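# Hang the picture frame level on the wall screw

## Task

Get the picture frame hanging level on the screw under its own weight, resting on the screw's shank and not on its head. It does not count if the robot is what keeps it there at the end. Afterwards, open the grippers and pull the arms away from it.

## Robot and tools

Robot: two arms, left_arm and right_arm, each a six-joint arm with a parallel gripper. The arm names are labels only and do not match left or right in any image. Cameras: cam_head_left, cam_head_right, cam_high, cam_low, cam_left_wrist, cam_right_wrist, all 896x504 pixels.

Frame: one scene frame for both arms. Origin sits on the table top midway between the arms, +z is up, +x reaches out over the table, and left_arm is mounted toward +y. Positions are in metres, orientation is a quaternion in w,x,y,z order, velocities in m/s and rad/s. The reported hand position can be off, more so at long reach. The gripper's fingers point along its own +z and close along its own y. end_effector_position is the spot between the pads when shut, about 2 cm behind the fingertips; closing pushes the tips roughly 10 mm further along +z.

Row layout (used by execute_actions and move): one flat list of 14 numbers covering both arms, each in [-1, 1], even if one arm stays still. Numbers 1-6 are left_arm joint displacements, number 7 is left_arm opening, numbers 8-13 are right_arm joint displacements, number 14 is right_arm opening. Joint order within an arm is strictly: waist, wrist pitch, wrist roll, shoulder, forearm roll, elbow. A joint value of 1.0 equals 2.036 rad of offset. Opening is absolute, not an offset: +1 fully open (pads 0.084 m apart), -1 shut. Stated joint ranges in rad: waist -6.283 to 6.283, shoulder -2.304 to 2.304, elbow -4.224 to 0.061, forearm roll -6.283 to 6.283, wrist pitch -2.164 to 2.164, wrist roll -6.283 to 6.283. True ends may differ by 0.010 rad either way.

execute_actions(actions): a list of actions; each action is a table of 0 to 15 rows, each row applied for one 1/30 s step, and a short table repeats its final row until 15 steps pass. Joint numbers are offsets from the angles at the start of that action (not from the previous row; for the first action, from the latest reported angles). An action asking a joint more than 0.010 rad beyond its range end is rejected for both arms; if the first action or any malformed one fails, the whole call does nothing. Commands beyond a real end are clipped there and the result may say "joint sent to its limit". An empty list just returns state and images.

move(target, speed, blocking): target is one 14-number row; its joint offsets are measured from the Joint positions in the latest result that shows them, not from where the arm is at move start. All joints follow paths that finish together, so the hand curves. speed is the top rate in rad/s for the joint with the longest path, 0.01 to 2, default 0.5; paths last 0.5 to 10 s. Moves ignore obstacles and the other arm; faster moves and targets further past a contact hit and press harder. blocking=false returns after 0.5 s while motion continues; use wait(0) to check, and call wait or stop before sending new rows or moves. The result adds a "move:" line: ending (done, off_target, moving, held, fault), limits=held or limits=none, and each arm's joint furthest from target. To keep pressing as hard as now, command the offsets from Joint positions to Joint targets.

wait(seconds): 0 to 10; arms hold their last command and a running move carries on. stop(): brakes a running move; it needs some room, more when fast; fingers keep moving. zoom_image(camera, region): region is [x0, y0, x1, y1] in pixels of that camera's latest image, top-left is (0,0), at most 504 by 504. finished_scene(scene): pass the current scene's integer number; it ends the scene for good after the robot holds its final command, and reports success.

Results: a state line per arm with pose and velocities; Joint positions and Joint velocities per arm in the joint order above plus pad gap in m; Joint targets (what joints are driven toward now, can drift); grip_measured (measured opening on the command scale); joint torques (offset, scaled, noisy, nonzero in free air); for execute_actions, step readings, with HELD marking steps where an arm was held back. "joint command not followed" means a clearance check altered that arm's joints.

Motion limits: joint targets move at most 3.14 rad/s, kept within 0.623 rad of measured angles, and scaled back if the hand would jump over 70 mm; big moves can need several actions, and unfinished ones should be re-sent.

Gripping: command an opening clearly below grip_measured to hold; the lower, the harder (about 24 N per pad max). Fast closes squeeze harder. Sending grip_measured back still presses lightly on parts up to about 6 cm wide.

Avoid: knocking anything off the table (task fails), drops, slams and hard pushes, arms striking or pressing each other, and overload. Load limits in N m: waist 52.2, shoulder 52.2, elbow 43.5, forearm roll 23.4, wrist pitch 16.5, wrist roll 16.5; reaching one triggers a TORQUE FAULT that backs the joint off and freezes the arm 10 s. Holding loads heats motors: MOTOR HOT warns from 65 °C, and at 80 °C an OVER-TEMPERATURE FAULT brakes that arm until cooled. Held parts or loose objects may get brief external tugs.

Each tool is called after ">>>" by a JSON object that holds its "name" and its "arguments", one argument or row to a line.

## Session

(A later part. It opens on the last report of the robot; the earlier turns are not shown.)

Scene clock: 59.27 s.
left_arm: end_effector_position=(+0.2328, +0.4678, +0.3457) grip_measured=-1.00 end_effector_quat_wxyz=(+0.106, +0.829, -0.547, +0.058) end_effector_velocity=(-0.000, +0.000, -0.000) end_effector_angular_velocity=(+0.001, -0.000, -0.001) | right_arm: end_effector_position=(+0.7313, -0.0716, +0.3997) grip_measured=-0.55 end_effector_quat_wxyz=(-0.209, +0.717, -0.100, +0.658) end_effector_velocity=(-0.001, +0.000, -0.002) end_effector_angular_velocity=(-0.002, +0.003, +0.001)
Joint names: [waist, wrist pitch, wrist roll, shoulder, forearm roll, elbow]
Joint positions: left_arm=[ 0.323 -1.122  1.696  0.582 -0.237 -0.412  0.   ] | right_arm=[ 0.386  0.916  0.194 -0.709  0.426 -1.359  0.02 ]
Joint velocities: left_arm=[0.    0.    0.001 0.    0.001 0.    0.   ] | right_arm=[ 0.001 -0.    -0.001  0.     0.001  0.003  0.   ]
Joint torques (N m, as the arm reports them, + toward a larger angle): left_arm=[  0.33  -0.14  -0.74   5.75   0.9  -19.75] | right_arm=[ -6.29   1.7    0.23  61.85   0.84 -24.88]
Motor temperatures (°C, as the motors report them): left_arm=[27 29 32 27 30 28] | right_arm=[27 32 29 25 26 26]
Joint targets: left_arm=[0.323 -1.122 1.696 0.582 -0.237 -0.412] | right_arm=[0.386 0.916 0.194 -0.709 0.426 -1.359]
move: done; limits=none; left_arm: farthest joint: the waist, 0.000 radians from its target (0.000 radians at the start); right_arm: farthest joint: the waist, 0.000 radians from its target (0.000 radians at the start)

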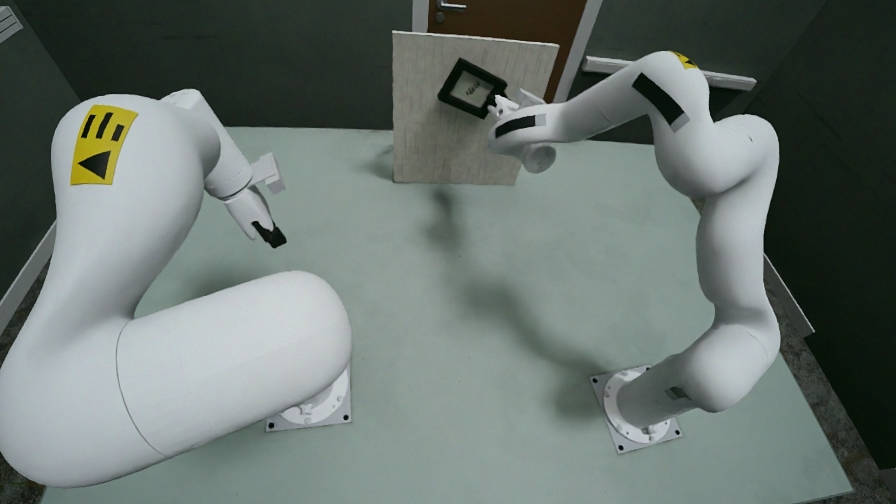

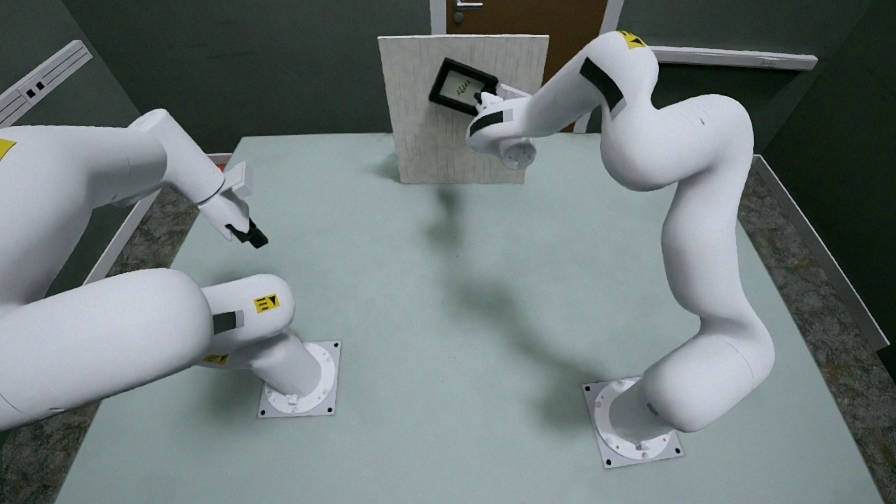

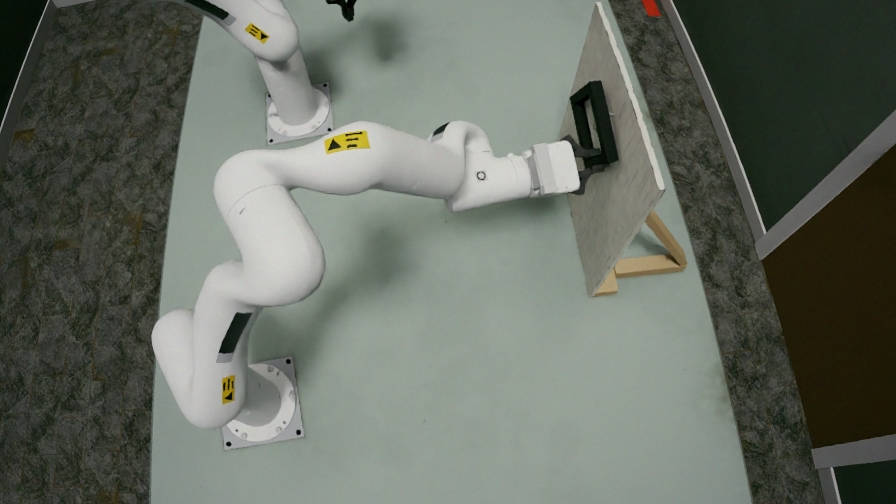

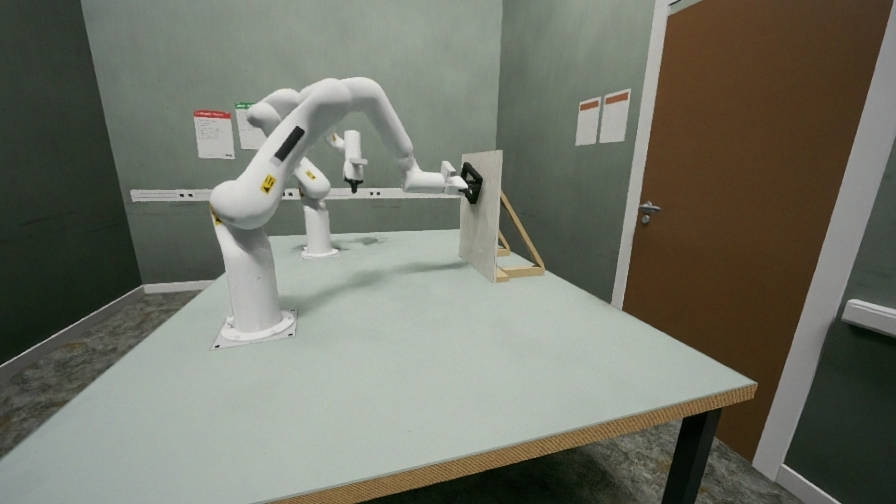

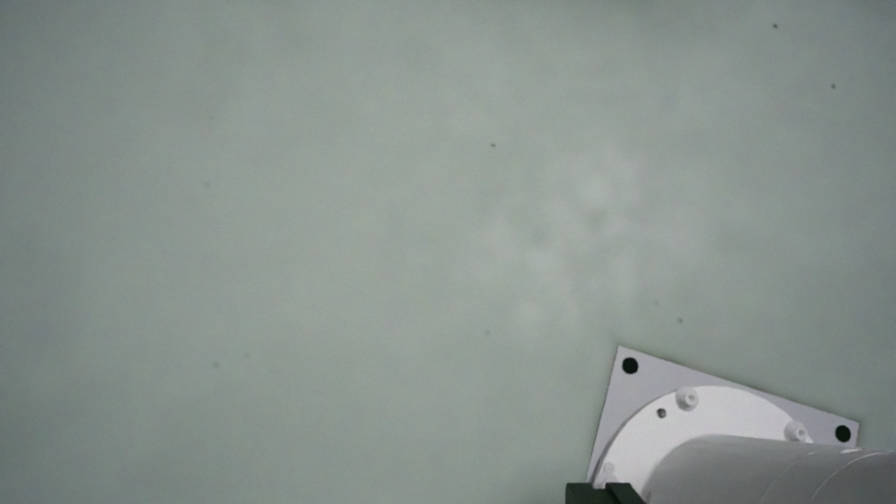

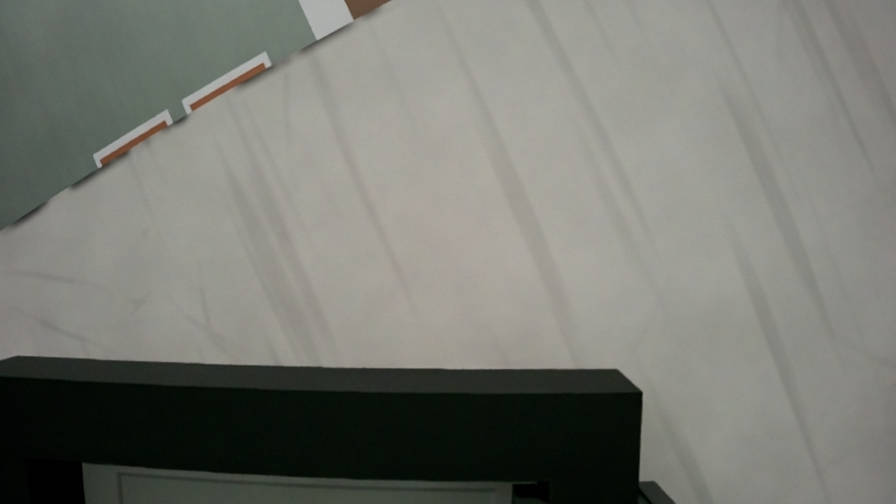

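>>> {"name": "move", "arguments": {
  "target": [0,0,0,0,0,0,-1, 0,-0.047,-0.17,0.036,0,-0.011,-1],
  "speed": 0.2
}}

>>> {"name": "zoom_image", "arguments": {
  "camera": "cam_head_left",
  "region": [380,20,560,190]
}}

Scene clock: 61.73 s.
left_arm: end_effector_position=(+0.2328, +0.4678, +0.3457) grip_measured=-1.00 end_effector_quat_wxyz=(+0.106, +0.829, -0.547, +0.058) end_effector_velocity=(+0.000, -0.000, +0.000) end_effector_angular_velocity=(-0.000, -0.001, -0.001) | right_arm: end_effector_position=(+0.7298, -0.0654, +0.4541) grip_measured=-0.55 end_effector_quat_wxyz=(-0.113, +0.724, +0.023, +0.680) end_effector_velocity=(+0.000, -0.001, +0.001) end_effector_angular_velocity=(-0.001, -0.000, -0.001)
Joint names: [waist, wrist pitch, wrist roll, shoulder, forearm roll, elbow]
Joint positions: left_arm=[ 0.323 -1.122  1.696  0.582 -0.237 -0.412  0.   ] | right_arm=[ 0.386  0.821 -0.152 -0.636  0.426 -1.381  0.02 ]
Joint velocities: left_arm=[-0.001  0.001  0.001 -0.001 -0.001 -0.001  0.   ] | right_arm=[-0.001 -0.001 -0.001  0.001  0.001 -0.    -0.   ]
Joint torques (N m, as the arm reports them, + toward a larger angle): left_arm=[  0.6   -0.12  -0.84   5.2    1.09 -19.28] | right_arm=[ -5.62   1.7    0.3   61.01   1.04 -25.64]
Motor temperatures (°C, as the motors report them): left_arm=[27 29 32 27 30 28] | right_arm=[27 32 29 25 26 26]
Joint targets: left_arm=[0.323 -1.122 1.696 0.582 -0.237 -0.412] | right_arm=[0.386 0.821 -0.152 -0.636 0.426 -1.381]
move: done; limits=none; left_arm: farthest joint: the waist, 0.000 radians from its target (0.000 radians at the start); right_arm: farthest joint: the waist, 0.000 radians from its target (0.000 radians at the start)

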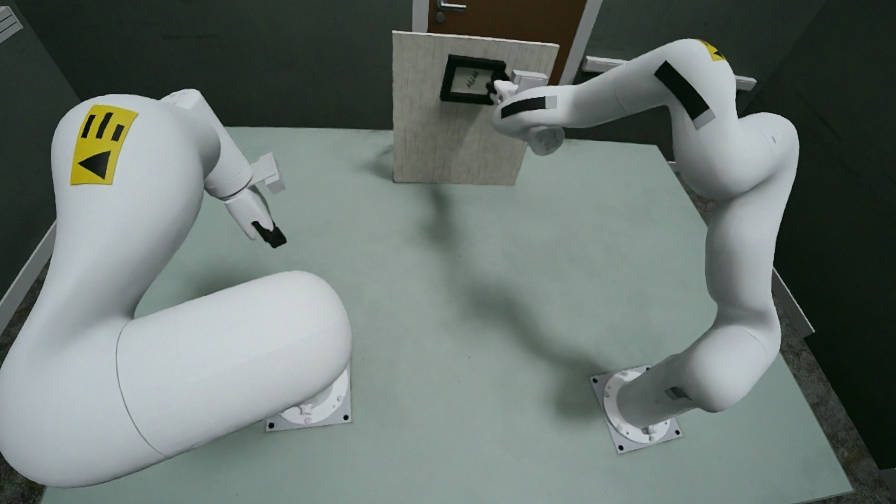

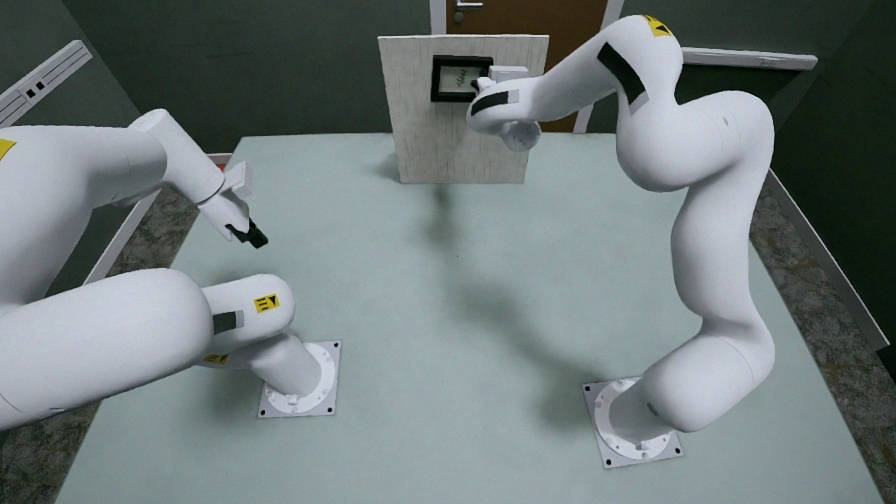

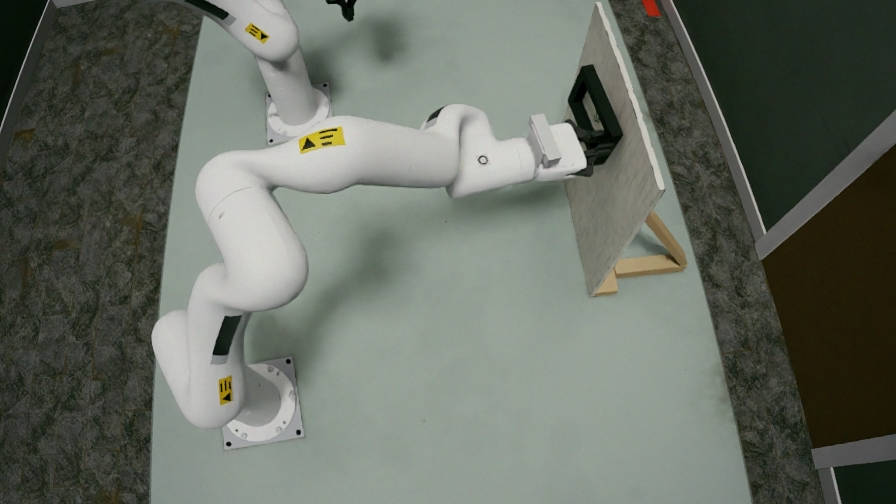

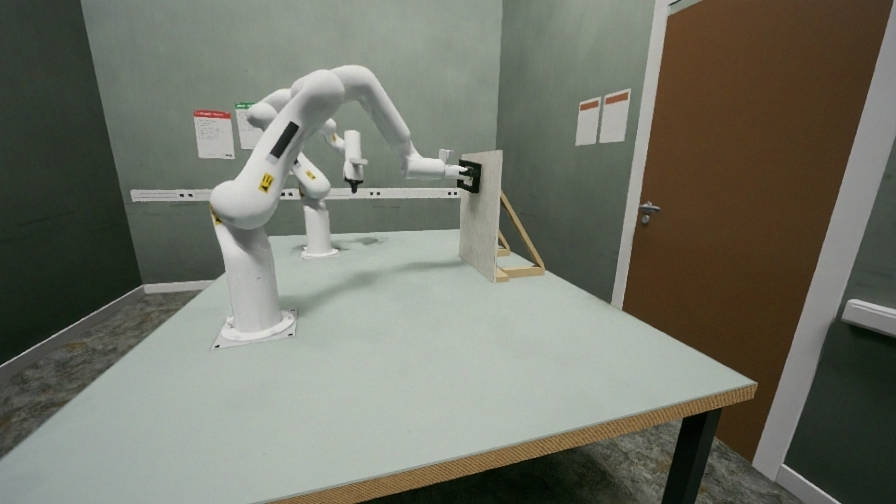

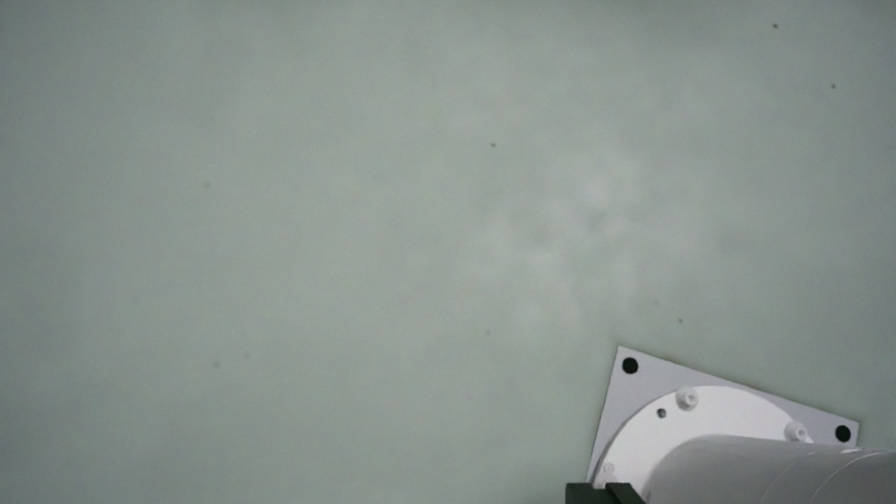

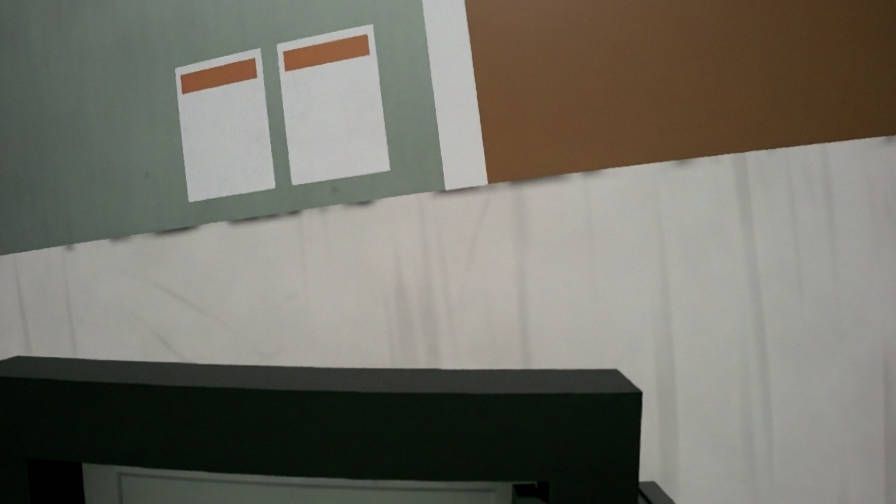

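Region (380, 20, 560, 190) of cam_head_left's 896x504 image, scaled by 2.800, with more detail than that image has.

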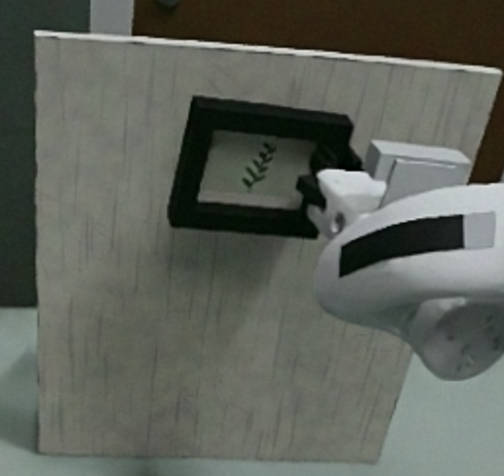

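>>> {"name": "move", "arguments": {
  "target": [0,0,0,0,0,0,-1, 0,-0.004,0,-0.015,0,-0.019,-1],
  "speed": 0.05
}}

>>> {"name": "zoom_image", "arguments": {
  "camera": "cam_high",
  "region": [500,30,680,200]
}}

Scene clock: 63.03 s.
left_arm: end_effector_position=(+0.2328, +0.4678, +0.3457) grip_measured=-1.00 end_effector_quat_wxyz=(+0.106, +0.829, -0.547, +0.058) end_effector_velocity=(-0.000, +0.000, -0.000) end_effector_angular_velocity=(+0.000, +0.001, -0.000) | right_arm: end_effector_position=(+0.7394, -0.0594, +0.4502) grip_measured=-0.55 end_effector_quat_wxyz=(-0.114, +0.724, +0.023, +0.680) end_effector_velocity=(-0.000, +0.001, -0.000) end_effector_angular_velocity=(+0.000, +0.000, +0.001)
Joint names: [waist, wrist pitch, wrist roll, shoulder, forearm roll, elbow]
Joint positions: left_arm=[ 0.323 -1.122  1.696  0.582 -0.237 -0.412  0.   ] | right_arm=[ 0.386  0.812 -0.152 -0.666  0.426 -1.42   0.02 ]
Joint velocities: left_arm=[ 0.    -0.    -0.    -0.     0.001  0.     0.   ] | right_arm=[ 0.001 -0.     0.001 -0.001 -0.    -0.001 -0.   ]
Joint torques (N m, as the arm reports them, + toward a larger angle): left_arm=[  0.91  -0.13  -0.79   6.07   0.92 -19.53] | right_arm=[ -6.77   1.71   0.29  62.17   1.22 -26.17]
Motor temperatures (°C, as the motors report them): left_arm=[27 29 32 27 30 28] | right_arm=[27 32 29 25 26 26]
Joint targets: left_arm=[0.323 -1.122 1.696 0.582 -0.237 -0.412] | right_arm=[0.386 0.812 -0.152 -0.667 0.426 -1.420]
move: done; limits=none; left_arm: farthest joint: the waist, 0.000 radians from its target (0.000 radians at the start); right_arm: farthest joint: the waist, 0.000 radians from its target (0.000 radians at the start)

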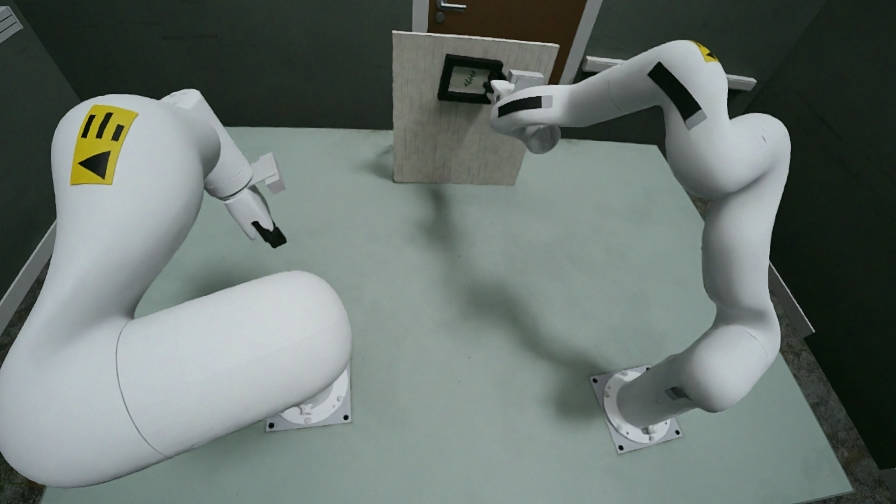

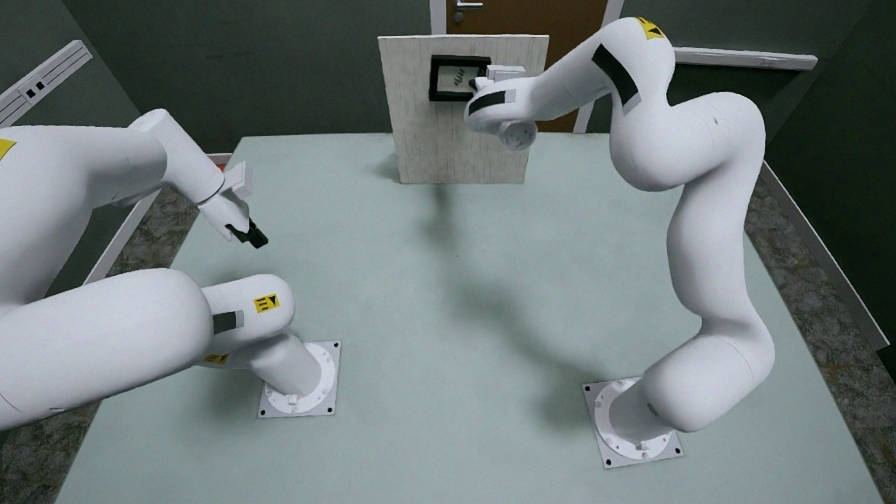

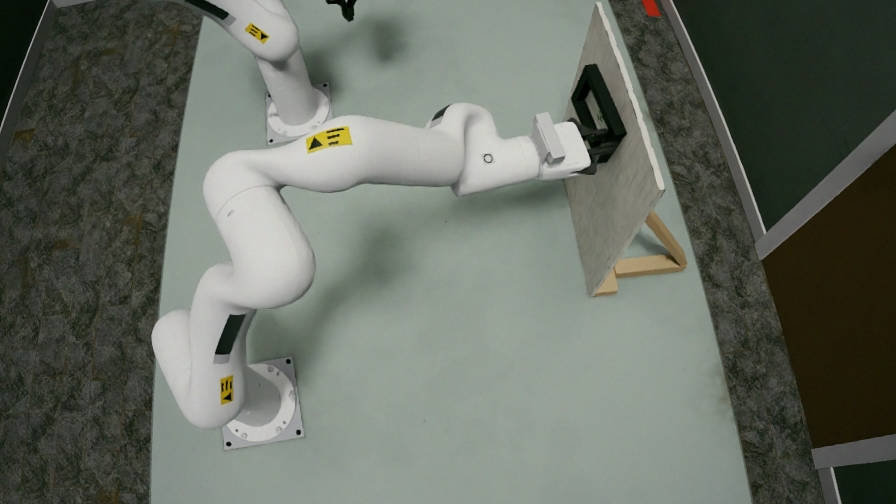

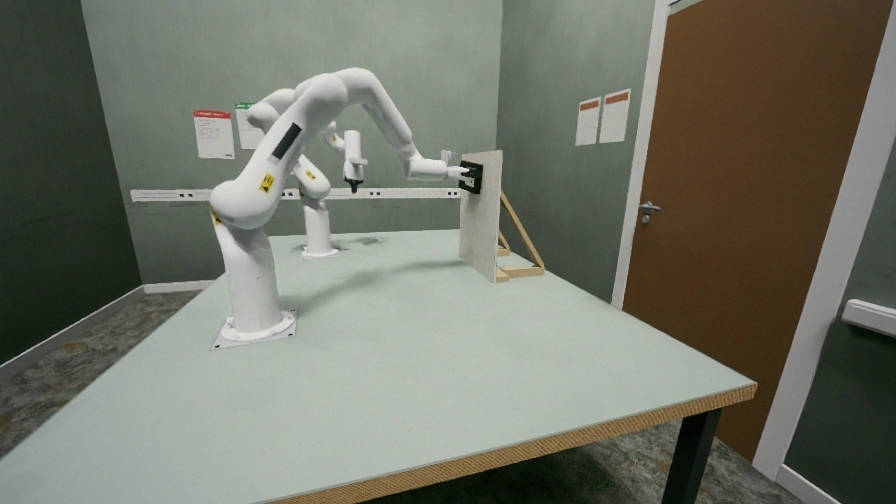

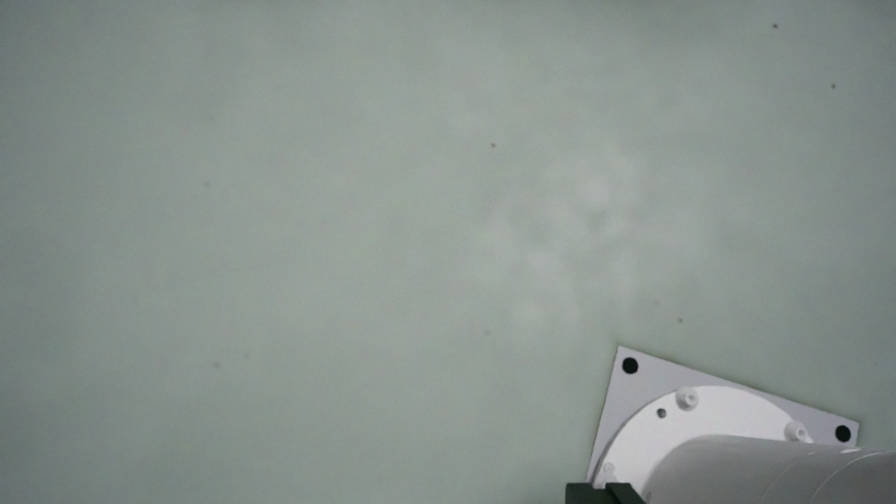

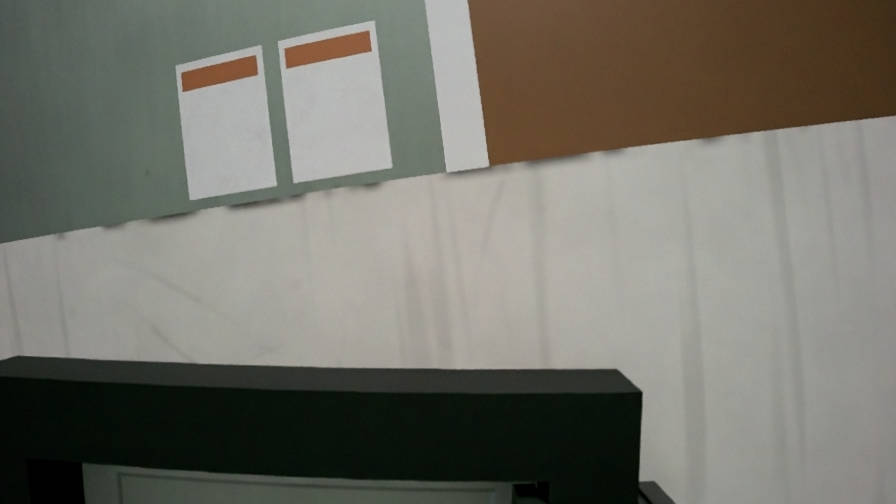

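Region (500, 30, 680, 200) of cam_high's 896x504 image, scaled by 2.800, with more detail than that image has.

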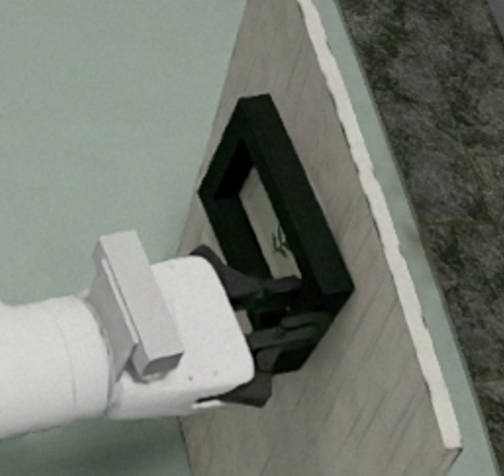

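Go slightly further forward, then lower in 1 cm steps.

>>> {"name": "move", "arguments": {
  "target": [0,0,0,0,0,0,-1, 0,-0.002,0,-0.008,0,-0.010,-1],
  "speed": 0.04
}}

>>> {"name": "move", "arguments": {
  "target": [0,0,0,0,0,0,-1, 0,0.012,0,-0.009,0,0.003,-1],
  "speed": 0.04
}}

Scene clock: 64.00 s.
left_arm: end_effector_position=(+0.2328, +0.4678, +0.3457) grip_measured=-1.00 end_effector_quat_wxyz=(+0.106, +0.829, -0.547, +0.058) end_effector_velocity=(+0.000, -0.000, +0.000) end_effector_angular_velocity=(-0.001, -0.001, +0.001) | right_arm: end_effector_position=(+0.7443, -0.0561, +0.4478) grip_measured=-0.55 end_effector_quat_wxyz=(-0.115, +0.724, +0.023, +0.680) end_effector_velocity=(+0.000, -0.000, -0.001) end_effector_angular_velocity=(+0.000, +0.002, +0.000)
Joint names: [waist, wrist pitch, wrist roll, shoulder, forearm roll, elbow]
Joint positions: left_arm=[ 0.323 -1.122  1.696  0.582 -0.237 -0.412  0.   ] | right_arm=[ 0.386  0.808 -0.152 -0.683  0.426 -1.44   0.02 ]
Joint velocities: left_arm=[ 0.    -0.    -0.001  0.    -0.001 -0.     0.   ] | right_arm=[-0.    -0.002  0.001 -0.001 -0.    -0.001 -0.   ]
Joint torques (N m, as the arm reports them, + toward a larger angle): left_arm=[ -0.02  -0.12  -0.86   5.79   0.99 -19.36] | right_arm=[-14.78   1.79   0.3   58.23   1.85 -29.39]
Motor temperatures (°C, as the motors report them): left_arm=[27 29 32 27 30 28] | right_arm=[27 32 29 25 26 26]
Joint targets: left_arm=[0.323 -1.122 1.696 0.582 -0.237 -0.412] | right_arm=[0.386 0.808 -0.152 -0.683 0.426 -1.440]
move: done; limits=none; left_arm: farthest joint: the waist, 0.000 radians from its target (0.000 radians at the start); right_arm: farthest joint: the elbow, 0.001 radians from its target (0.021 radians at the start)

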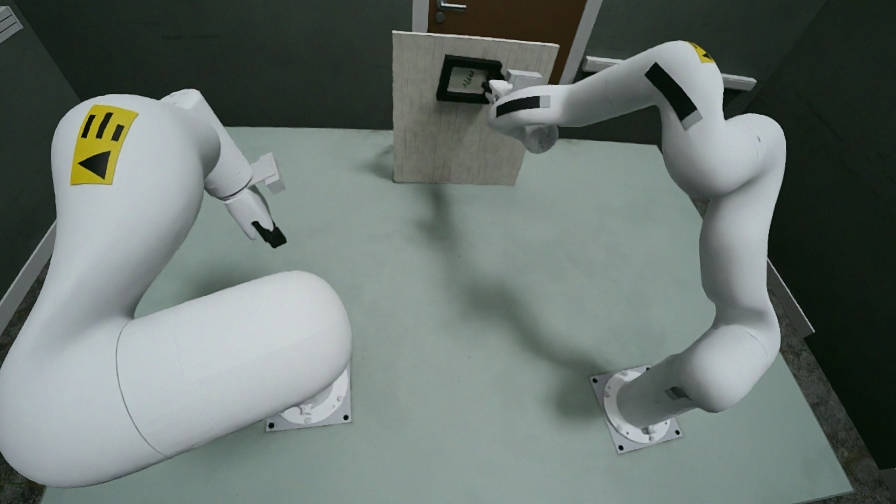

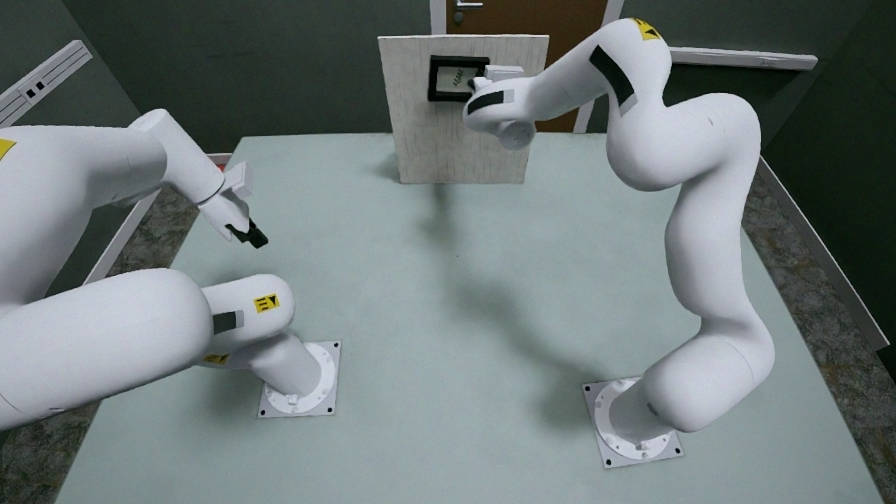

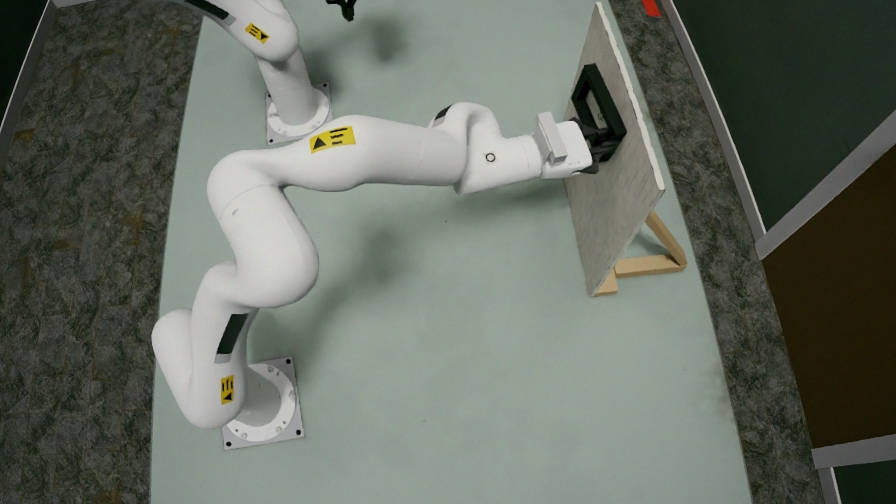

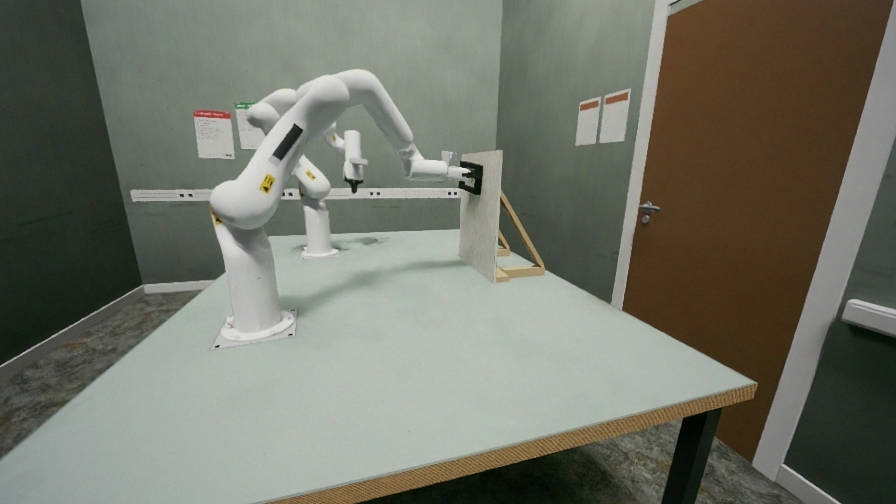

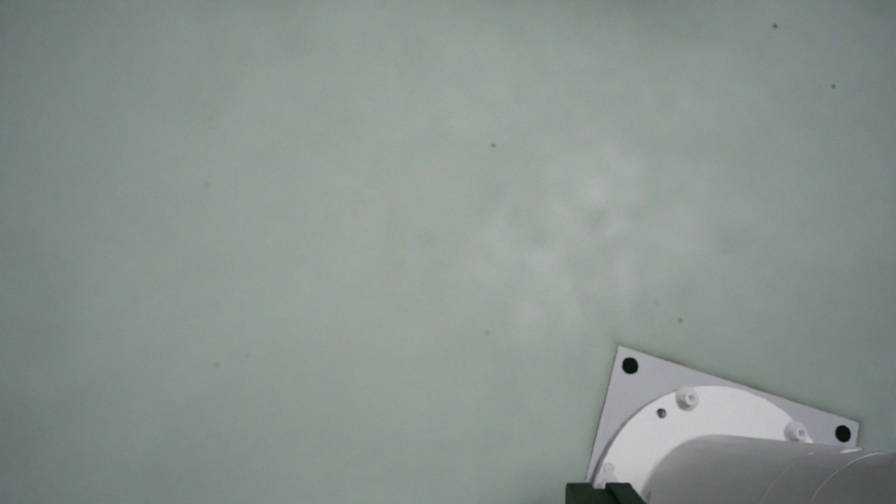

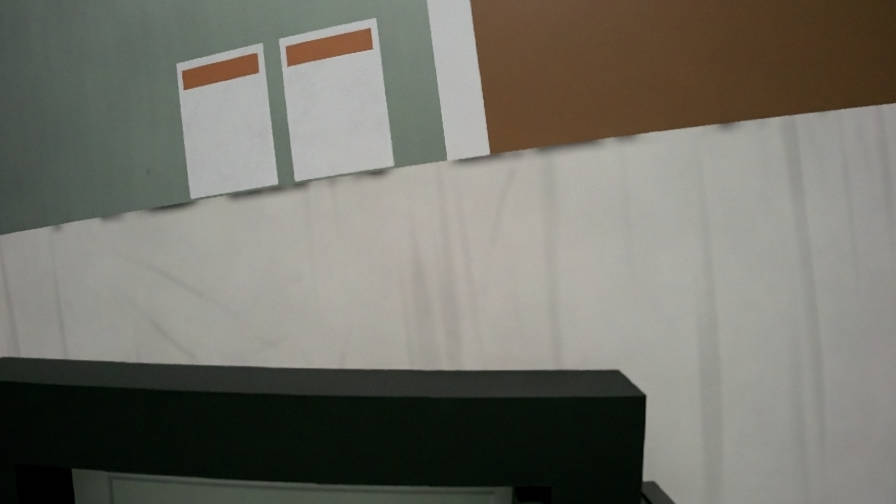

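Scene clock: 64.87 s.
left_arm: end_effector_position=(+0.2328, +0.4678, +0.3457) grip_measured=-1.00 end_effector_quat_wxyz=(+0.106, +0.829, -0.547, +0.058) end_effector_velocity=(+0.000, +0.000, +0.000) end_effector_angular_velocity=(+0.001, -0.001, -0.001) | right_arm: end_effector_position=(+0.7449, -0.0576, +0.4334) grip_measured=-0.55 end_effector_quat_wxyz=(-0.110, +0.724, +0.023, +0.680) end_effector_velocity=(-0.000, +0.000, -0.000) end_effector_angular_velocity=(-0.001, +0.000, -0.000)
Joint names: [waist, wrist pitch, wrist roll, shoulder, forearm roll, elbow]
Joint positions: left_arm=[ 0.323 -1.122  1.696  0.582 -0.237 -0.412  0.   ] | right_arm=[ 0.386  0.832 -0.152 -0.701  0.426 -1.434  0.02 ]
Joint velocities: left_arm=[-0.     0.001  0.001 -0.     0.    -0.001  0.   ] | right_arm=[ 0.    -0.    -0.001  0.     0.001  0.    -0.   ]
Joint torques (N m, as the arm reports them, + toward a larger angle): left_arm=[  0.19  -0.17  -0.76   6.18   0.99 -19.61] | right_arm=[-16.82   1.57   0.27  58.07   2.43 -28.72]
Motor temperatures (°C, as the motors report them): left_arm=[27 29 32 27 30 28] | right_arm=[27 32 29 25 26 26]
Joint targets: left_arm=[0.323 -1.122 1.696 0.582 -0.237 -0.412] | right_arm=[0.386 0.833 -0.152 -0.701 0.426 -1.434]
move: done; limits=none; left_arm: farthest joint: the waist, 0.000 radians from its target (0.000 radians at the start); right_arm: farthest joint: the waist, 0.000 radians from its target (0.000 radians at the start)

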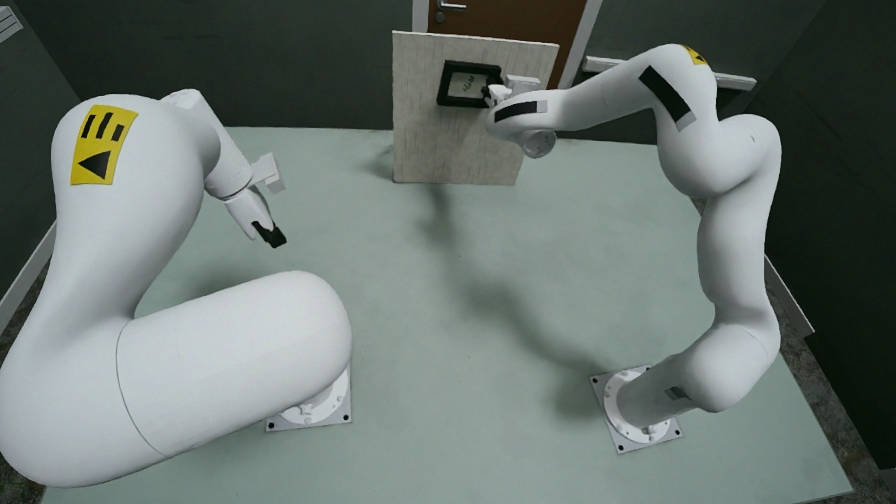

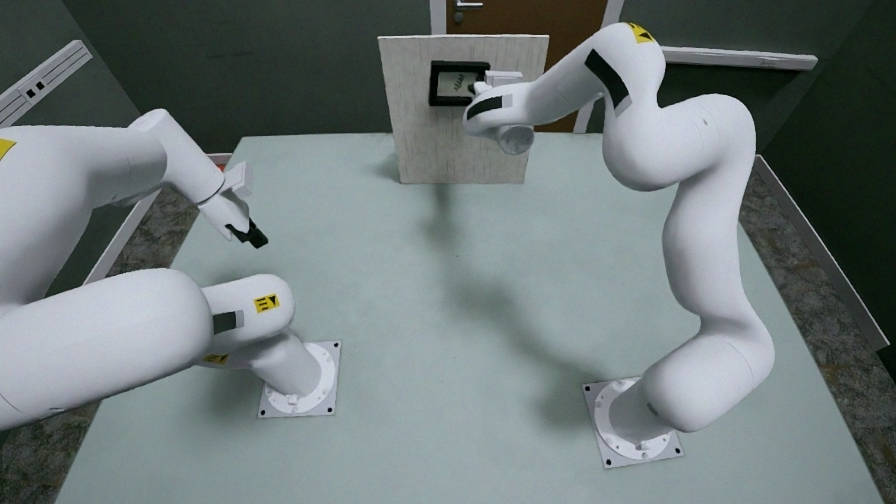

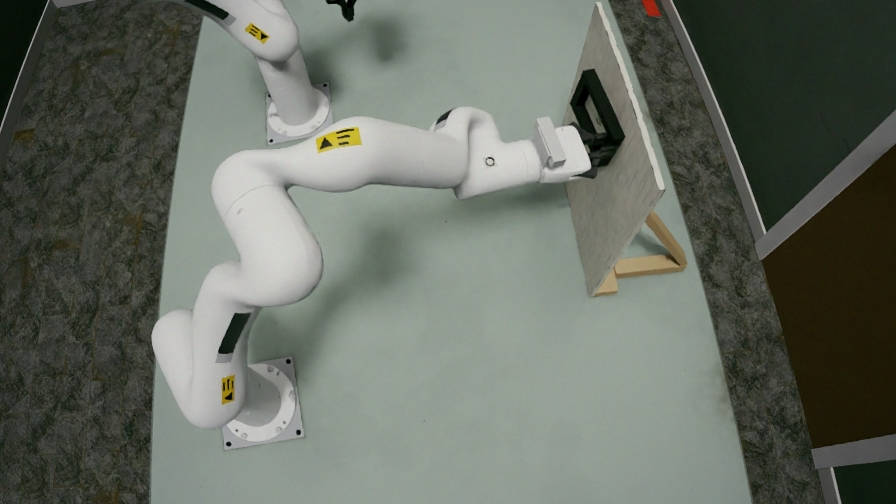

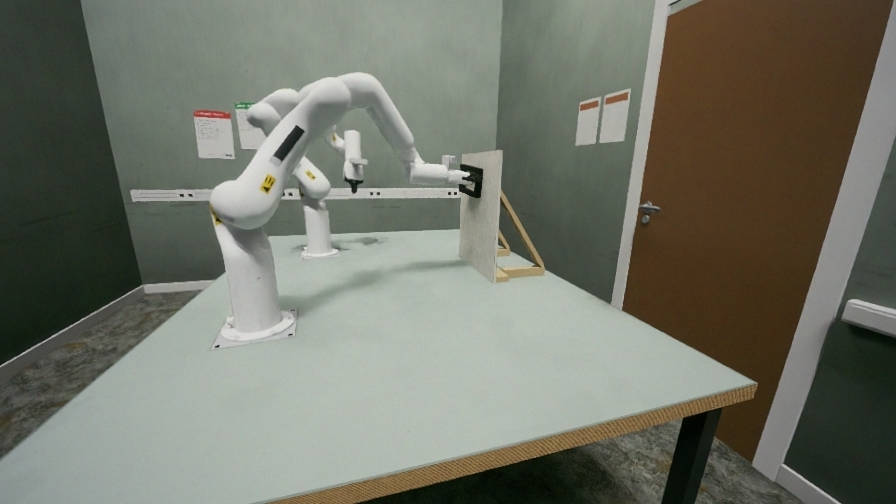

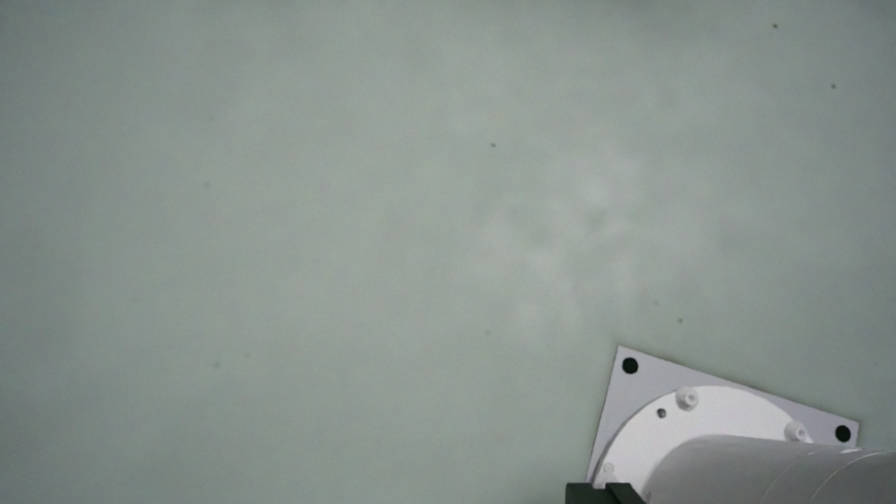

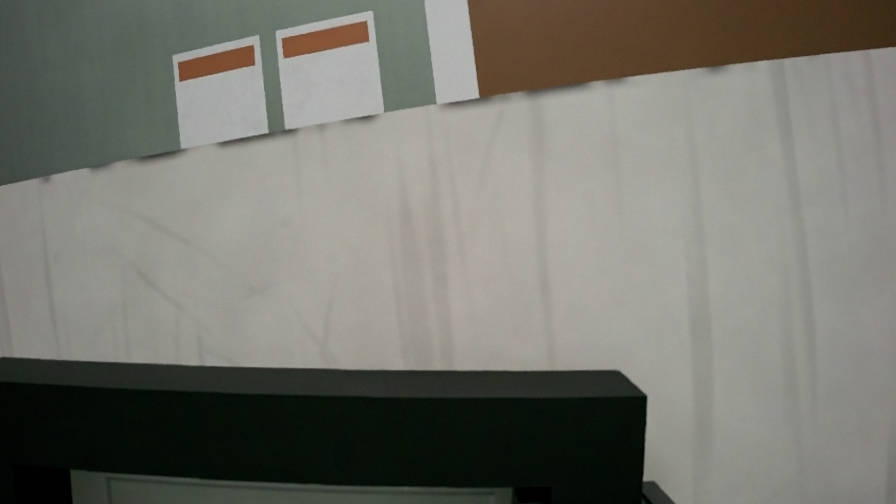

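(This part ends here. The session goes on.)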